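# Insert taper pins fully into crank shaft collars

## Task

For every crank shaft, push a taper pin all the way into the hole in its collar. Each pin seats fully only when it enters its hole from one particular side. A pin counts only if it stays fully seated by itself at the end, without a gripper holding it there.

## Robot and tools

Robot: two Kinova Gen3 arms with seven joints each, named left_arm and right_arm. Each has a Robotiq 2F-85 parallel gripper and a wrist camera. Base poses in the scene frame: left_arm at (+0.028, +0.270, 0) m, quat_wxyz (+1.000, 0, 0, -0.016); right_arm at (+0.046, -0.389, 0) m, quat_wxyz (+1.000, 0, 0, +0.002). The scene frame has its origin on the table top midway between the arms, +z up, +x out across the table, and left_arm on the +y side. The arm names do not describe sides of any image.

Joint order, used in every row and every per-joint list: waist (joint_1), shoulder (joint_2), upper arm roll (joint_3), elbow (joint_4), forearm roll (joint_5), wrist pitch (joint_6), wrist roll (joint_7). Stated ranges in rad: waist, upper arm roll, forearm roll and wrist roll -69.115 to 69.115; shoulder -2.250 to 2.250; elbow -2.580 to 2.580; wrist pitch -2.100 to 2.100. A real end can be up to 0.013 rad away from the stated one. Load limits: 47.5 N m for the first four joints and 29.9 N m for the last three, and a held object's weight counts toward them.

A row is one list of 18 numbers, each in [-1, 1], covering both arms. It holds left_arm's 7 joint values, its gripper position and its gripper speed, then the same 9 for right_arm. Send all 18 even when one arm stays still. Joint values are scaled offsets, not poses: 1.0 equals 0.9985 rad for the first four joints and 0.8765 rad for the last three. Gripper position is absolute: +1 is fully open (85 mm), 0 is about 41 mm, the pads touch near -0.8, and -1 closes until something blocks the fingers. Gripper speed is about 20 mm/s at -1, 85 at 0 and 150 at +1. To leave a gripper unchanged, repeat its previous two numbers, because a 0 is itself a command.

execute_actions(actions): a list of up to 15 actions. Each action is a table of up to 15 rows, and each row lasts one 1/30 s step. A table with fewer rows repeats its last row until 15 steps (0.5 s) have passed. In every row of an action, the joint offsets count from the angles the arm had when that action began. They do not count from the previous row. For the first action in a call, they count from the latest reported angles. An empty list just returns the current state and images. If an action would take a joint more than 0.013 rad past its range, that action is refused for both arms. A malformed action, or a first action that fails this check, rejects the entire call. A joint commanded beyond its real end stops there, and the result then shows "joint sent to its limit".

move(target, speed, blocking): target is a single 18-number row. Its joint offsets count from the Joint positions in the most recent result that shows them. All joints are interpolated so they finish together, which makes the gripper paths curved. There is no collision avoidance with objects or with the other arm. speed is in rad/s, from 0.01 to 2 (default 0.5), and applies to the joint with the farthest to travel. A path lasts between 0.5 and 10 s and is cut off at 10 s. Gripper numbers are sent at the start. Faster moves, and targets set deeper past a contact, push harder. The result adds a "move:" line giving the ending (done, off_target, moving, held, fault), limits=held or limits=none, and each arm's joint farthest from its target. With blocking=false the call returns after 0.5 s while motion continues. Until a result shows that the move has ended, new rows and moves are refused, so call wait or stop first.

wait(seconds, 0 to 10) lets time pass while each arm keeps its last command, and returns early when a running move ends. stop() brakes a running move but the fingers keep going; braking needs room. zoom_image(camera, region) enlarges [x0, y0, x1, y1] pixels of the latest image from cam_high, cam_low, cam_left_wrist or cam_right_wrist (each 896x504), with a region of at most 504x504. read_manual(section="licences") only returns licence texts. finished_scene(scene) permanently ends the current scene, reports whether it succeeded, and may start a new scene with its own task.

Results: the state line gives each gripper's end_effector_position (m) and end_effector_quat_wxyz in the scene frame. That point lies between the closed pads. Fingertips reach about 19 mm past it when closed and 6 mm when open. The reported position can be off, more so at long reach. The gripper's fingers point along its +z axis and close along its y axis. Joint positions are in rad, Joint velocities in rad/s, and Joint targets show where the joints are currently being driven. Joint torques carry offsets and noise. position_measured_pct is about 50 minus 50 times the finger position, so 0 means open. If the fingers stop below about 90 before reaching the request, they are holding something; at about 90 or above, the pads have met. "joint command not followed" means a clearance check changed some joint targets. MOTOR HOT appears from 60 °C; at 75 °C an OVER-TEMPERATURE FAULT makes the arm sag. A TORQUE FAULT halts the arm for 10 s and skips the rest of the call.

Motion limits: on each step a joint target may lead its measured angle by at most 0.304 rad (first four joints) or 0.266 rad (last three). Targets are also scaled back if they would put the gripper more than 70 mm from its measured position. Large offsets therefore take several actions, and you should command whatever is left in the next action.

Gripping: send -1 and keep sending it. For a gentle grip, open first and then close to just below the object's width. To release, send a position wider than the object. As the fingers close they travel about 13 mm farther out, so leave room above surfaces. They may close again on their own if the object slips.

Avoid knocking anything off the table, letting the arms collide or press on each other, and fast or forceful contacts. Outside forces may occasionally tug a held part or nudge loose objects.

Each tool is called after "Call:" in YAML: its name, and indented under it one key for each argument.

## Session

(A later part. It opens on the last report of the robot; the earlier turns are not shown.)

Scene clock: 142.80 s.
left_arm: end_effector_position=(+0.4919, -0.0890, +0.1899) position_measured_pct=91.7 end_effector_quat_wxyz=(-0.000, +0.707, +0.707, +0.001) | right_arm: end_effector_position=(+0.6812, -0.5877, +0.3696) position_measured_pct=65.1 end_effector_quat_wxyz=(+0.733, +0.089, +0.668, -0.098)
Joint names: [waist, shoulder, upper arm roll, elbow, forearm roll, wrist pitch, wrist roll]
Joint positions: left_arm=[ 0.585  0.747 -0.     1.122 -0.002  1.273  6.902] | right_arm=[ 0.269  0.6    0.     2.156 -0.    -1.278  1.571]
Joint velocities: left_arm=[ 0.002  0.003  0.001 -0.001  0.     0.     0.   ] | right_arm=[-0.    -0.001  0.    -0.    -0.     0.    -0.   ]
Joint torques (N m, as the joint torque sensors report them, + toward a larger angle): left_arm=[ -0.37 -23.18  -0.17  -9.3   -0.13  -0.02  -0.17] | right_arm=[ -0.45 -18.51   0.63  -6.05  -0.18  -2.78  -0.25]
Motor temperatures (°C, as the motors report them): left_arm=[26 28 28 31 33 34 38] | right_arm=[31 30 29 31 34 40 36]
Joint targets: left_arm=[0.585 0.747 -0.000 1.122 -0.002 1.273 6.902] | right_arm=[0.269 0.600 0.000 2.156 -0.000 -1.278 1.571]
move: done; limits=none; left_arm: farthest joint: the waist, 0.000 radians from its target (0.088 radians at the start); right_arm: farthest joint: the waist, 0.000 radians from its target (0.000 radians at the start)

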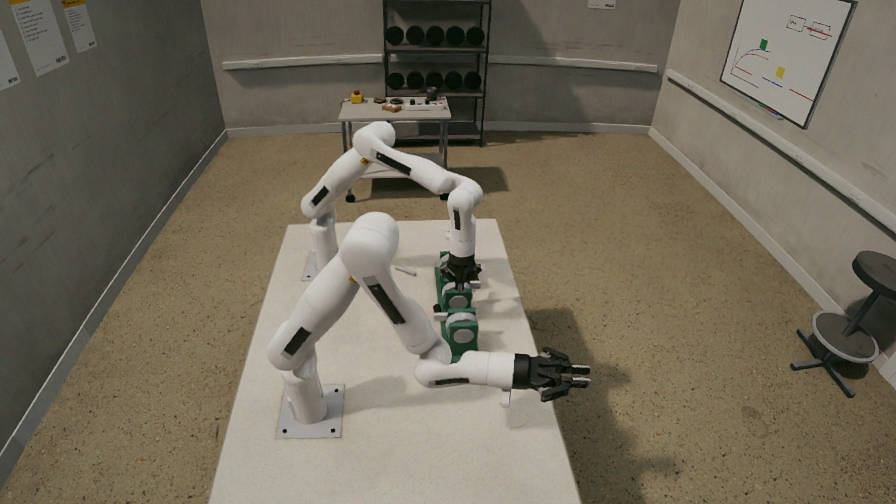

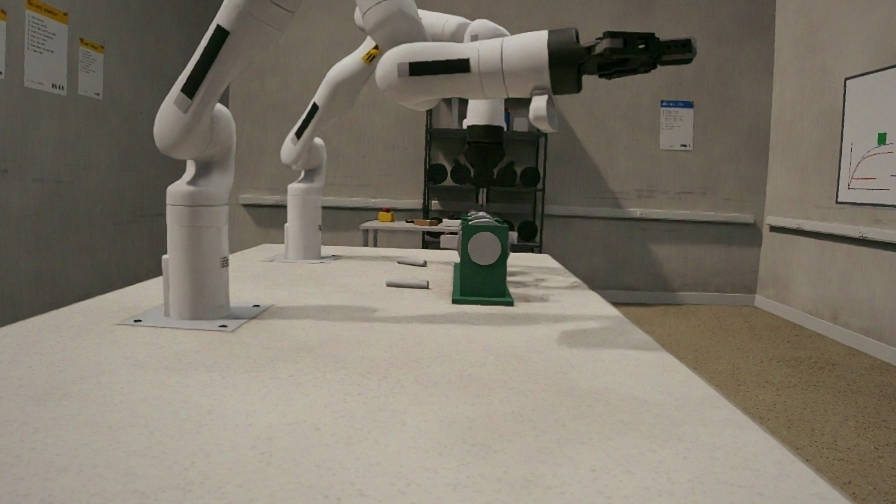

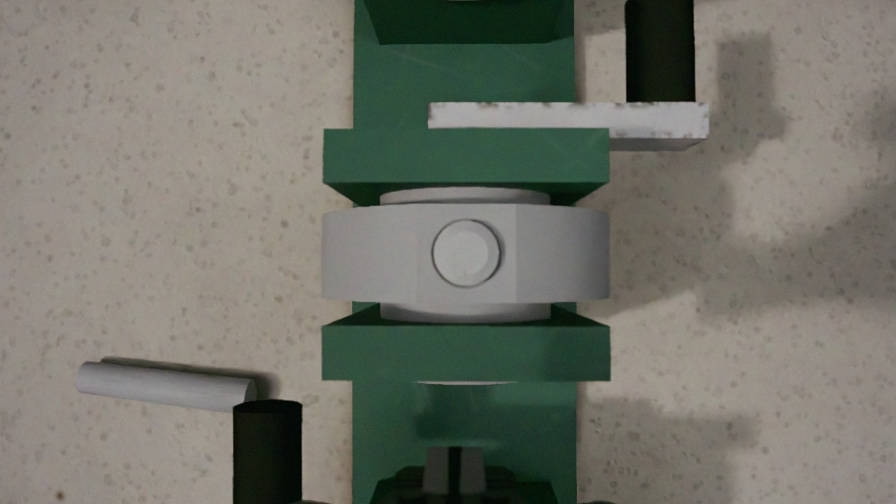

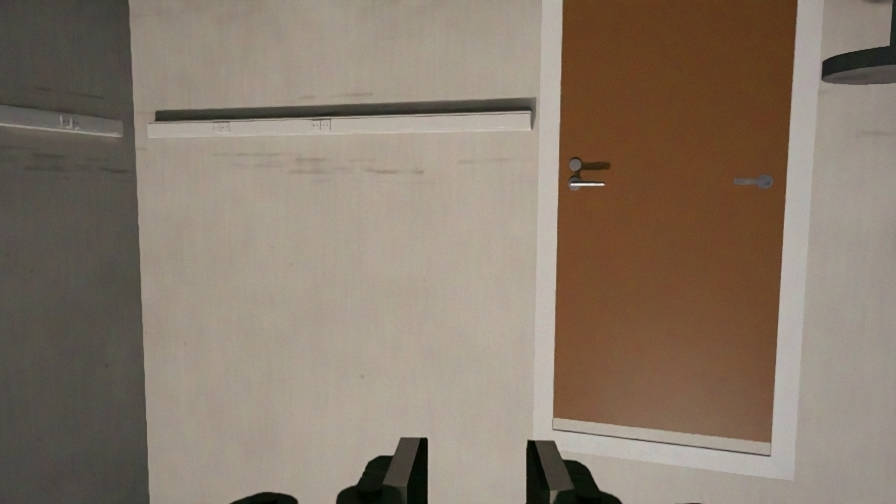

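Call:
move:
  target: [-0.087,-0.073,0,0.175,0.002,-0.116,-0.1,-1,0,0,0,0,0,0,0,0,-0.3,0]
  speed: 0.3

Call:
move:
  target: [0,0.035,0,0.032,0,-0.025,0,-1,0,0,0,0,0,0,0,0,-0.3,0]
  speed: 0.04

Call:
execute_actions:
  actions:
    - [[0.012,0.03,0,0.016,0,0,0,-1,0,0,0,0,0,0,0,0,-0.3,0]]
    - [[-0.014,0.03,0,0.016,0,0,0,-1,0,0,0,0,0,0,0,0,-0.3,0]]
    - [[0,0.03,0,0.016,0,-0.02,0,-1,0,0,0,0,0,0,0,0,-0.3,0]]
    - [[0,0.03,0,0.016,0,0.022,0,-1,0,0,0,0,0,0,0,0,-0.3,0]]
    - [[0.01,0.03,0,0.016,0,-0.015,0,-1,0,0,0,0,0,0,0,0,-0.3,0]]
    - [[-0.01,0.03,0,0.016,0,0.015,0,-1,0,0,0,0,0,0,0,0,-0.3,0]]

Scene clock: 145.10 s.
left_arm: end_effector_position=(+0.4913, -0.0306, +0.1796) position_measured_pct=91.7 end_effector_quat_wxyz=(-0.000, +0.707, +0.707, +0.000) | right_arm: end_effector_position=(+0.6812, -0.5877, +0.3696) position_measured_pct=65.1 end_effector_quat_wxyz=(+0.733, +0.089, +0.668, -0.098)
Joint names: [waist, shoulder, upper arm roll, elbow, forearm roll, wrist pitch, wrist roll]
Joint positions: left_arm=[ 0.498  0.674 -0.     1.297 -0.     1.171  6.814] | right_arm=[ 0.269  0.6    0.     2.156 -0.    -1.278  1.571]
Joint velocities: left_arm=[-0.003 -0.005 -0.     0.    -0.    -0.    -0.   ] | right_arm=[-0.    -0.001  0.001  0.001 -0.    -0.     0.   ]
Joint torques (N m, as the joint torque sensors report them, + toward a larger angle): left_arm=[ -0.67 -21.64  -0.38  -8.28  -0.02  -0.27  -0.17] | right_arm=[ -0.43 -18.37   0.65  -6.38   0.12  -2.54   0.01]
Motor temperatures (°C, as the motors report them): left_arm=[26 28 28 31 33 34 38] | right_arm=[31 31 29 31 34 40 36]
Joint targets: left_arm=[0.498 0.674 -0.000 1.297 -0.000 1.171 6.814] | right_arm=[0.269 0.600 0.000 2.156 -0.000 -1.278 1.571]
move: done; limits=none; left_arm: farthest joint: the waist, 0.000 radians from its target (0.087 radians at the start); right_arm: farthest joint: the waist, 0.000 radians from its target (0.000 radians at the start)

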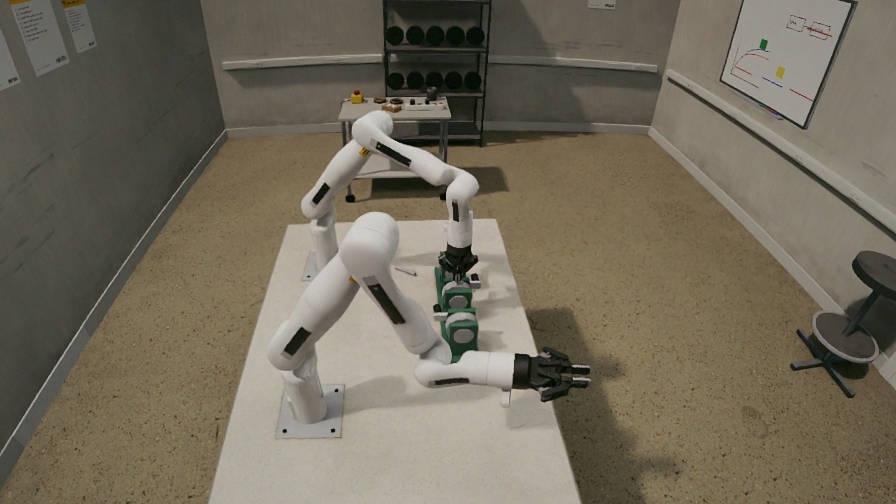

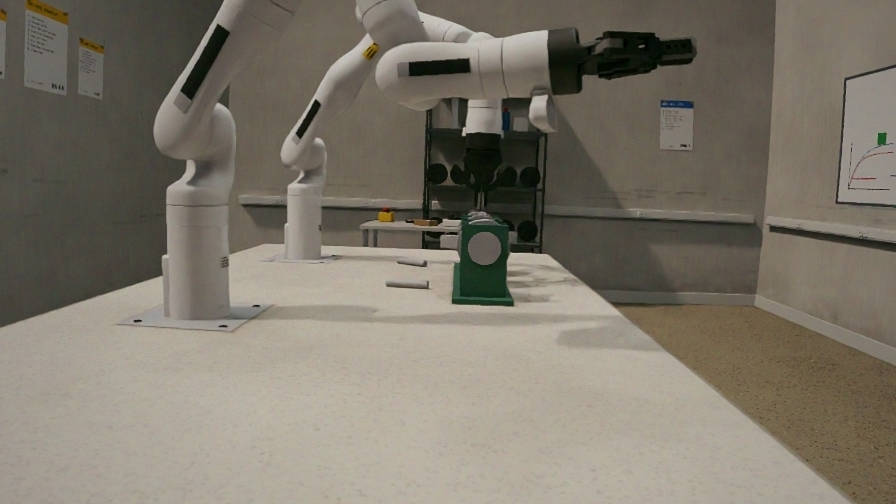

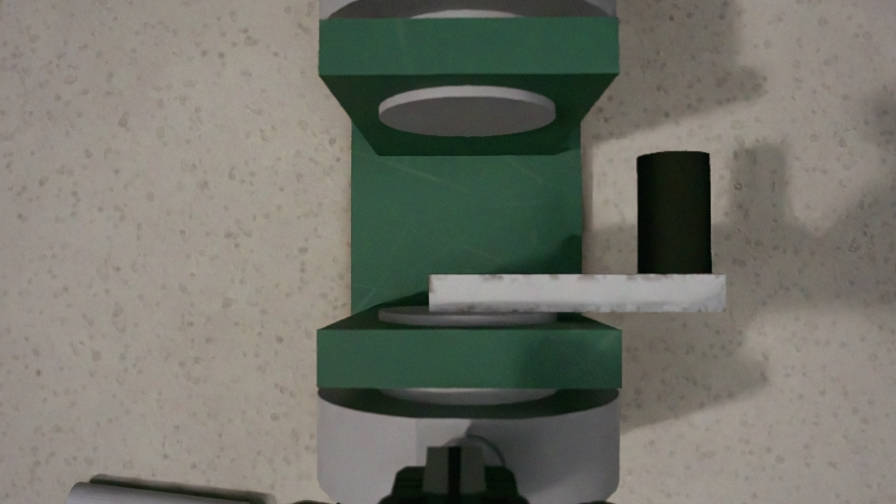

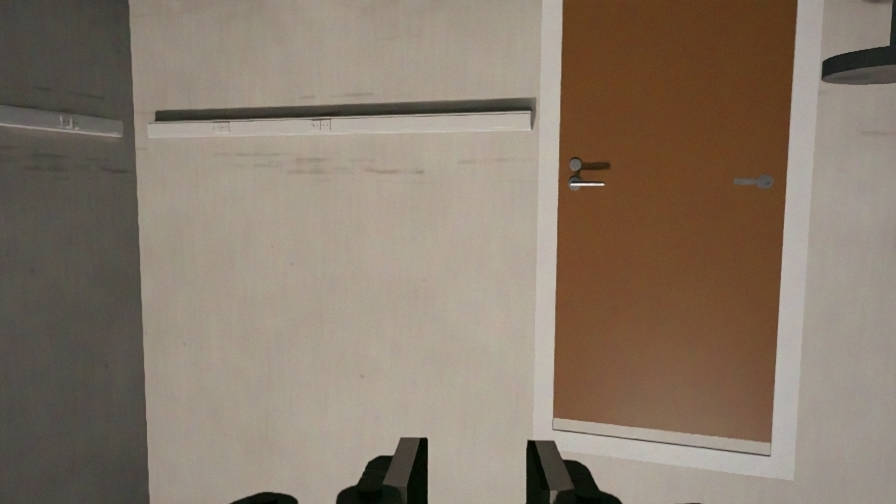

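Scene clock: 146.20 s.
left_arm: end_effector_position=(+0.4897, -0.0290, +0.1712) position_measured_pct=91.7 end_effector_quat_wxyz=(-0.002, +0.707, +0.707, +0.000) | right_arm: end_effector_position=(+0.6812, -0.5877, +0.3696) position_measured_pct=65.1 end_effector_quat_wxyz=(+0.733, +0.089, +0.668, -0.098)
Joint names: [waist, shoulder, upper arm roll, elbow, forearm roll, wrist pitch, wrist roll]
Joint positions: left_arm=[ 0.498  0.68  -0.     1.315 -0.001  1.151  6.814] | right_arm=[ 0.269  0.6    0.     2.156 -0.    -1.278  1.571]
Joint velocities: left_arm=[ 0.    -0.     0.001  0.     0.     0.002  0.   ] | right_arm=[ 0.    -0.002  0.001 -0.    -0.    -0.001 -0.   ]
Joint torques (N m, as the joint torque sensors report them, + toward a larger angle): left_arm=[ 0.43  2.63  0.45  3.26  0.29 -0.99 -0.15] | right_arm=[ -0.38 -18.66   0.34  -6.     0.08  -2.89  -0.04]
Motor temperatures (°C, as the motors report them): left_arm=[26 28 28 31 33 34 38] | right_arm=[31 31 29 31 34 40 36]
Joint targets: left_arm=[0.498 0.709 -0.000 1.329 -0.000 1.149 6.814] | right_arm=[0.269 0.600 0.000 2.156 -0.000 -1.278 1.571]
move: off_target (left_arm); limits=none; left_arm: farthest joint: the shoulder, 0.029 radians from its target (0.034 radians at the start); right_arm: farthest joint: the waist, 0.000 radians from its target (0.000 radians at the start)

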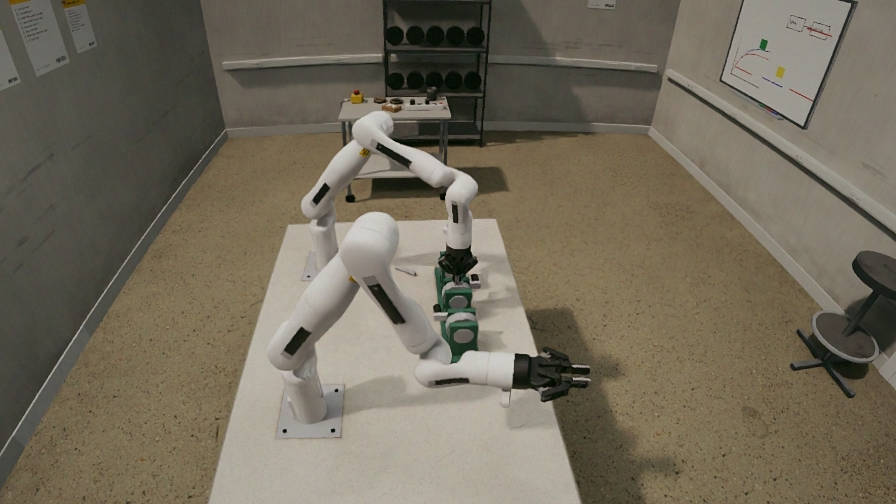

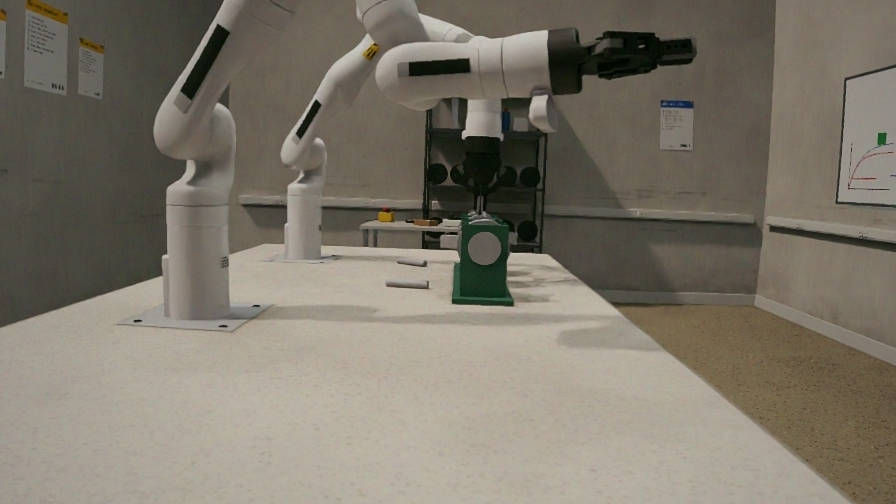

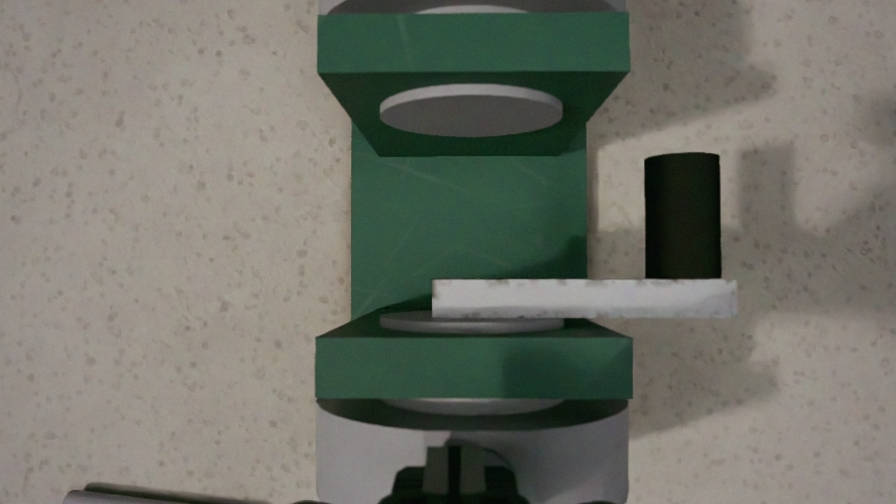

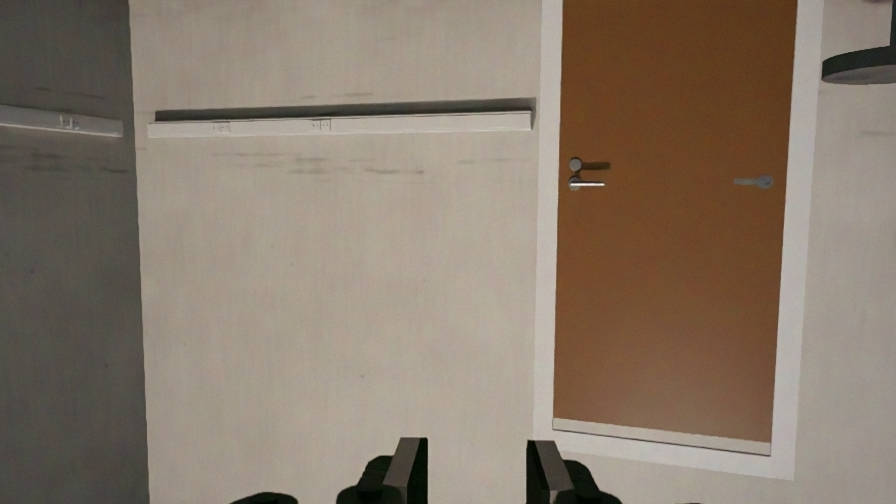

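Scene clock: 149.20 s.
left_arm: end_effector_position=(+0.4988, -0.0268, +0.1707) position_measured_pct=91.7 end_effector_quat_wxyz=(+0.004, +0.704, +0.710, +0.004) | right_arm: end_effector_position=(+0.6812, -0.5877, +0.3696) position_measured_pct=65.1 end_effector_quat_wxyz=(+0.733, +0.089, +0.668, -0.098)
Joint names: [waist, shoulder, upper arm roll, elbow, forearm roll, wrist pitch, wrist roll]
Joint positions: left_arm=[ 0.49   0.685 -0.002  1.308 -0.005  1.138  6.814] | right_arm=[ 0.269  0.6    0.     2.156 -0.    -1.278  1.571]
Joint velocities: left_arm=[-0.     0.     0.    -0.001  0.    -0.001  0.   ] | right_arm=[-0.     0.001  0.     0.001 -0.     0.    -0.   ]
Joint torques (N m, as the joint torque sensors report them, + toward a larger angle): left_arm=[-1.67  2.19 -1.88  6.97 -1.22  2.84 -0.35] | right_arm=[ -0.31 -18.22   0.56  -6.04   0.18  -2.67   0.  ]
Motor temperatures (°C, as the motors report them): left_arm=[26 28 28 31 33 34 38] | right_arm=[31 31 29 31 34 40 36]
Joint targets: left_arm=[0.488 0.713 -0.005 1.327 -0.007 1.144 6.814] | right_arm=[0.269 0.600 0.000 2.156 -0.000 -1.278 1.571]

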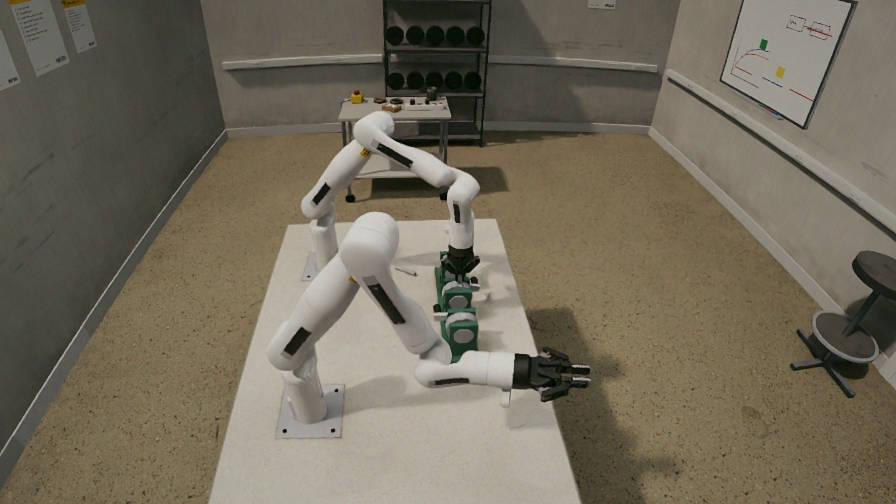

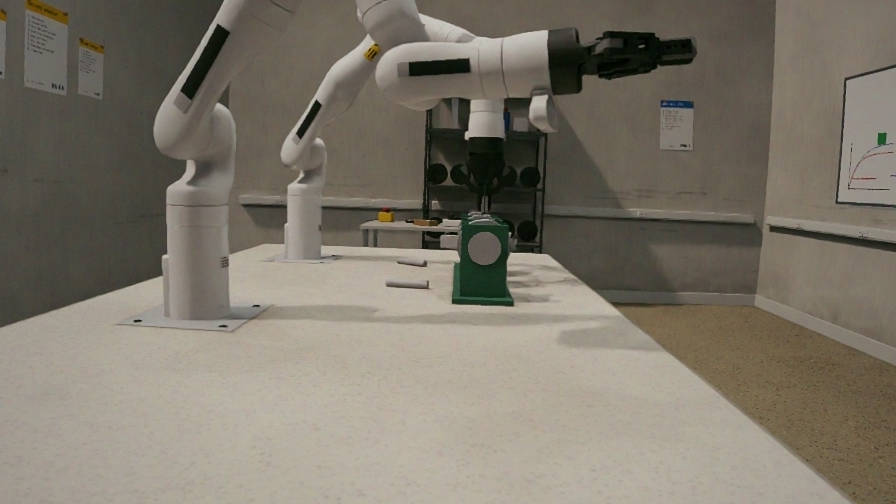

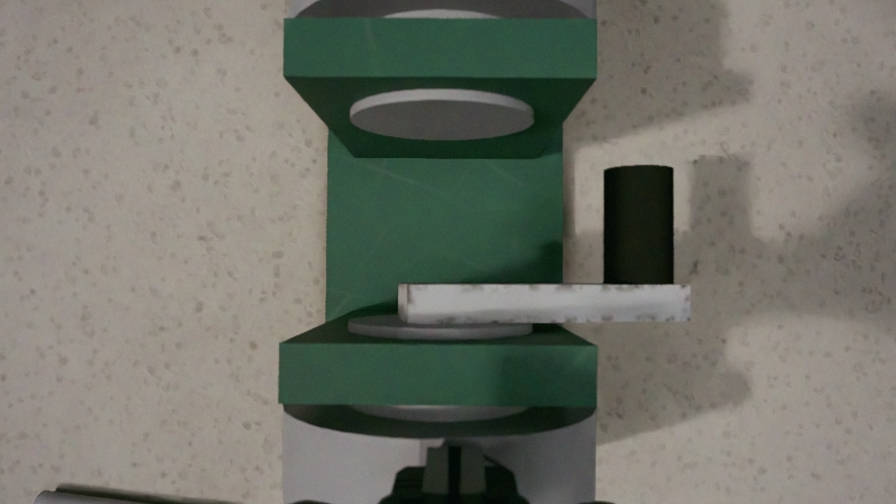

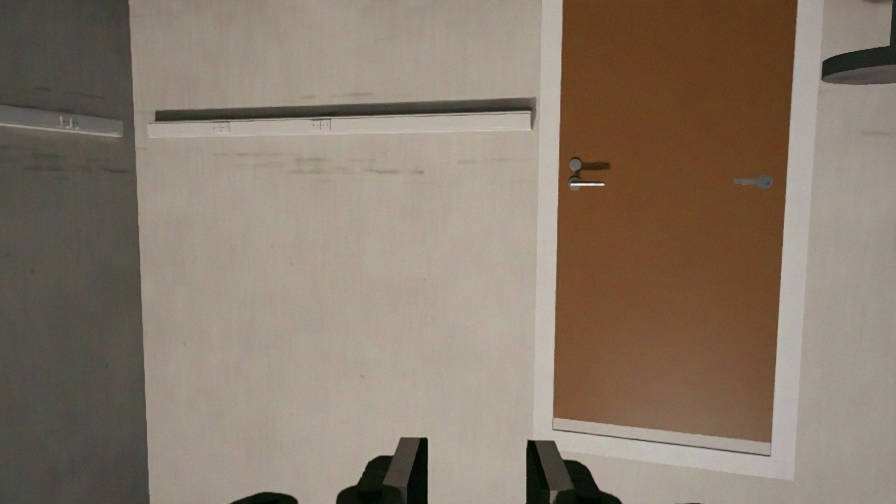

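Call:
move:
  target: [0,-0.03,0,0,0,0.035,0,-1,0,0,0,0,0,0,0,0,-0.3,0]
  speed: 0.1

Call:
finished_scene:
  scene: 2

Scene clock: 150.50 s.
left_arm: end_effector_position=(+0.4932, -0.0236, +0.1871) position_measured_pct=91.7 end_effector_quat_wxyz=(+0.004, +0.704, +0.710, +0.004) | right_arm: end_effector_position=(+0.6812, -0.5877, +0.3696) position_measured_pct=65.1 end_effector_quat_wxyz=(+0.733, +0.089, +0.668, -0.098)
Joint names: [waist, shoulder, upper arm roll, elbow, forearm roll, wrist pitch, wrist roll]
Joint positions: left_arm=[ 0.49   0.655 -0.002  1.308 -0.005  1.169  6.814] | right_arm=[ 0.269  0.6    0.     2.156 -0.    -1.278  1.571]
Joint velocities: left_arm=[ 0.    -0.002  0.002  0.    -0.    -0.    -0.   ] | right_arm=[-0.     0.001  0.    -0.    -0.001 -0.     0.   ]
Joint torques (N m, as the joint torque sensors report them, + toward a larger angle): left_arm=[ -0.28 -21.06   0.14  -8.36  -0.26  -0.24  -0.09] | right_arm=[ -0.2  -18.4    0.75  -6.1   -0.03  -2.89  -0.15]
Motor temperatures (°C, as the motors report them): left_arm=[26 28 28 31 33 34 38] | right_arm=[31 31 29 31 34 40 36]
Joint targets: left_arm=[0.490 0.655 -0.002 1.308 -0.005 1.169 6.814] | right_arm=[0.269 0.600 0.000 2.156 -0.000 -1.278 1.571]
move: done; limits=none; left_arm: farthest joint: the waist, 0.000 radians from its target (0.000 radians at the start); right_arm: farthest joint: the waist, 0.000 radians from its target (0.000 radians at the start)

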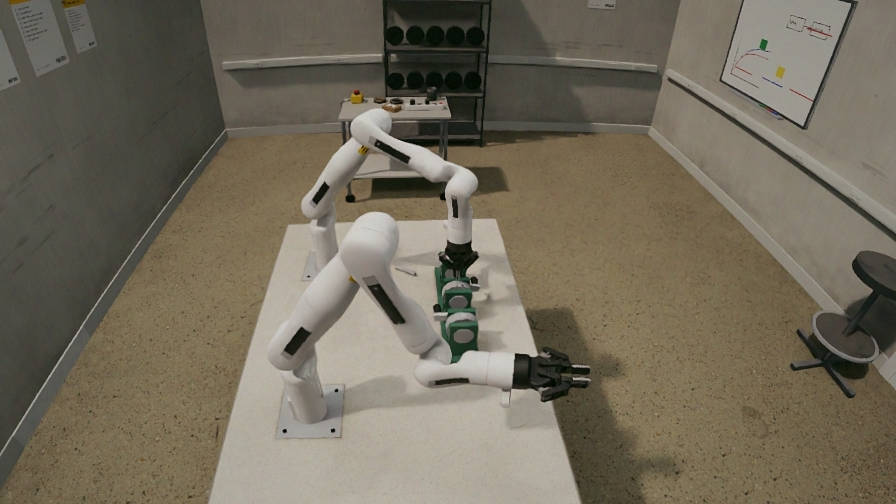

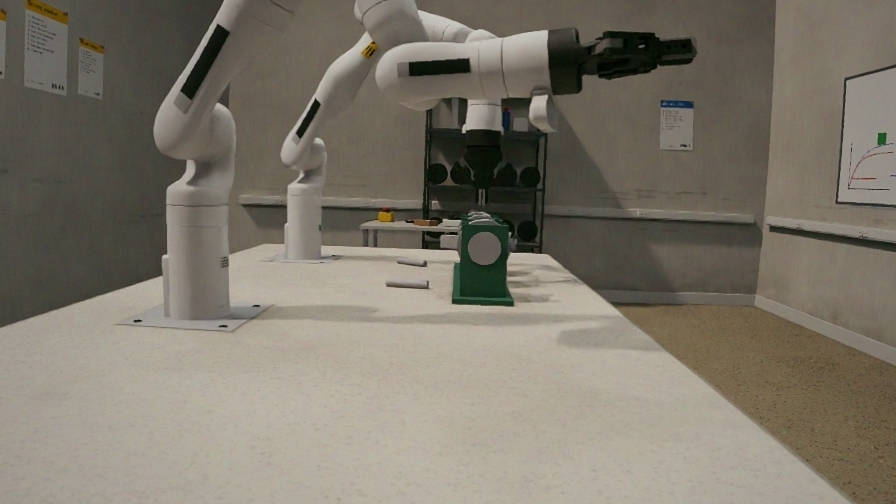

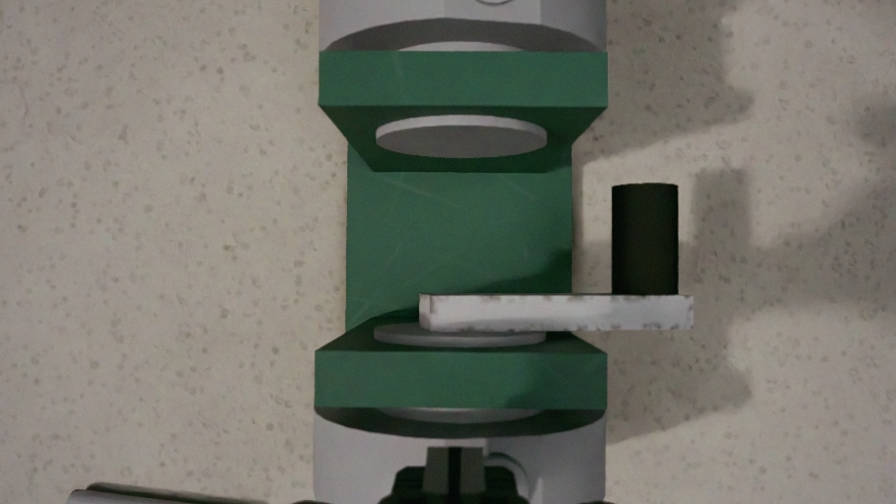

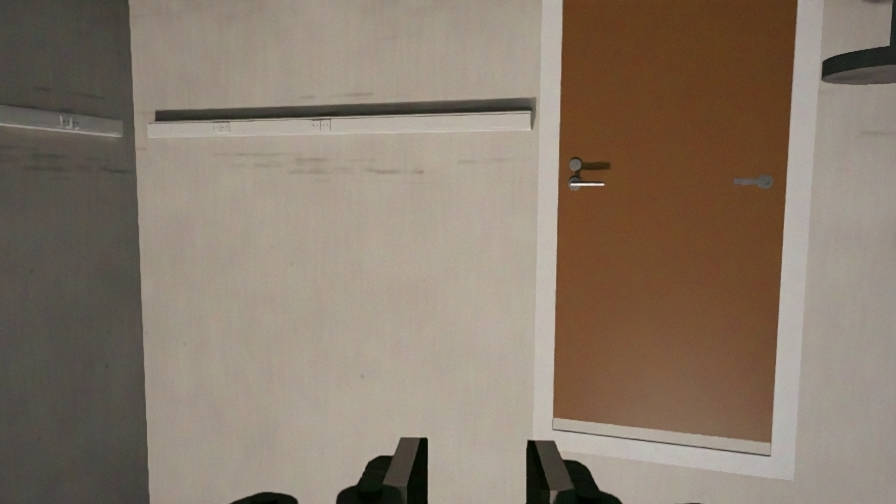

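The scene is finished: the task was done.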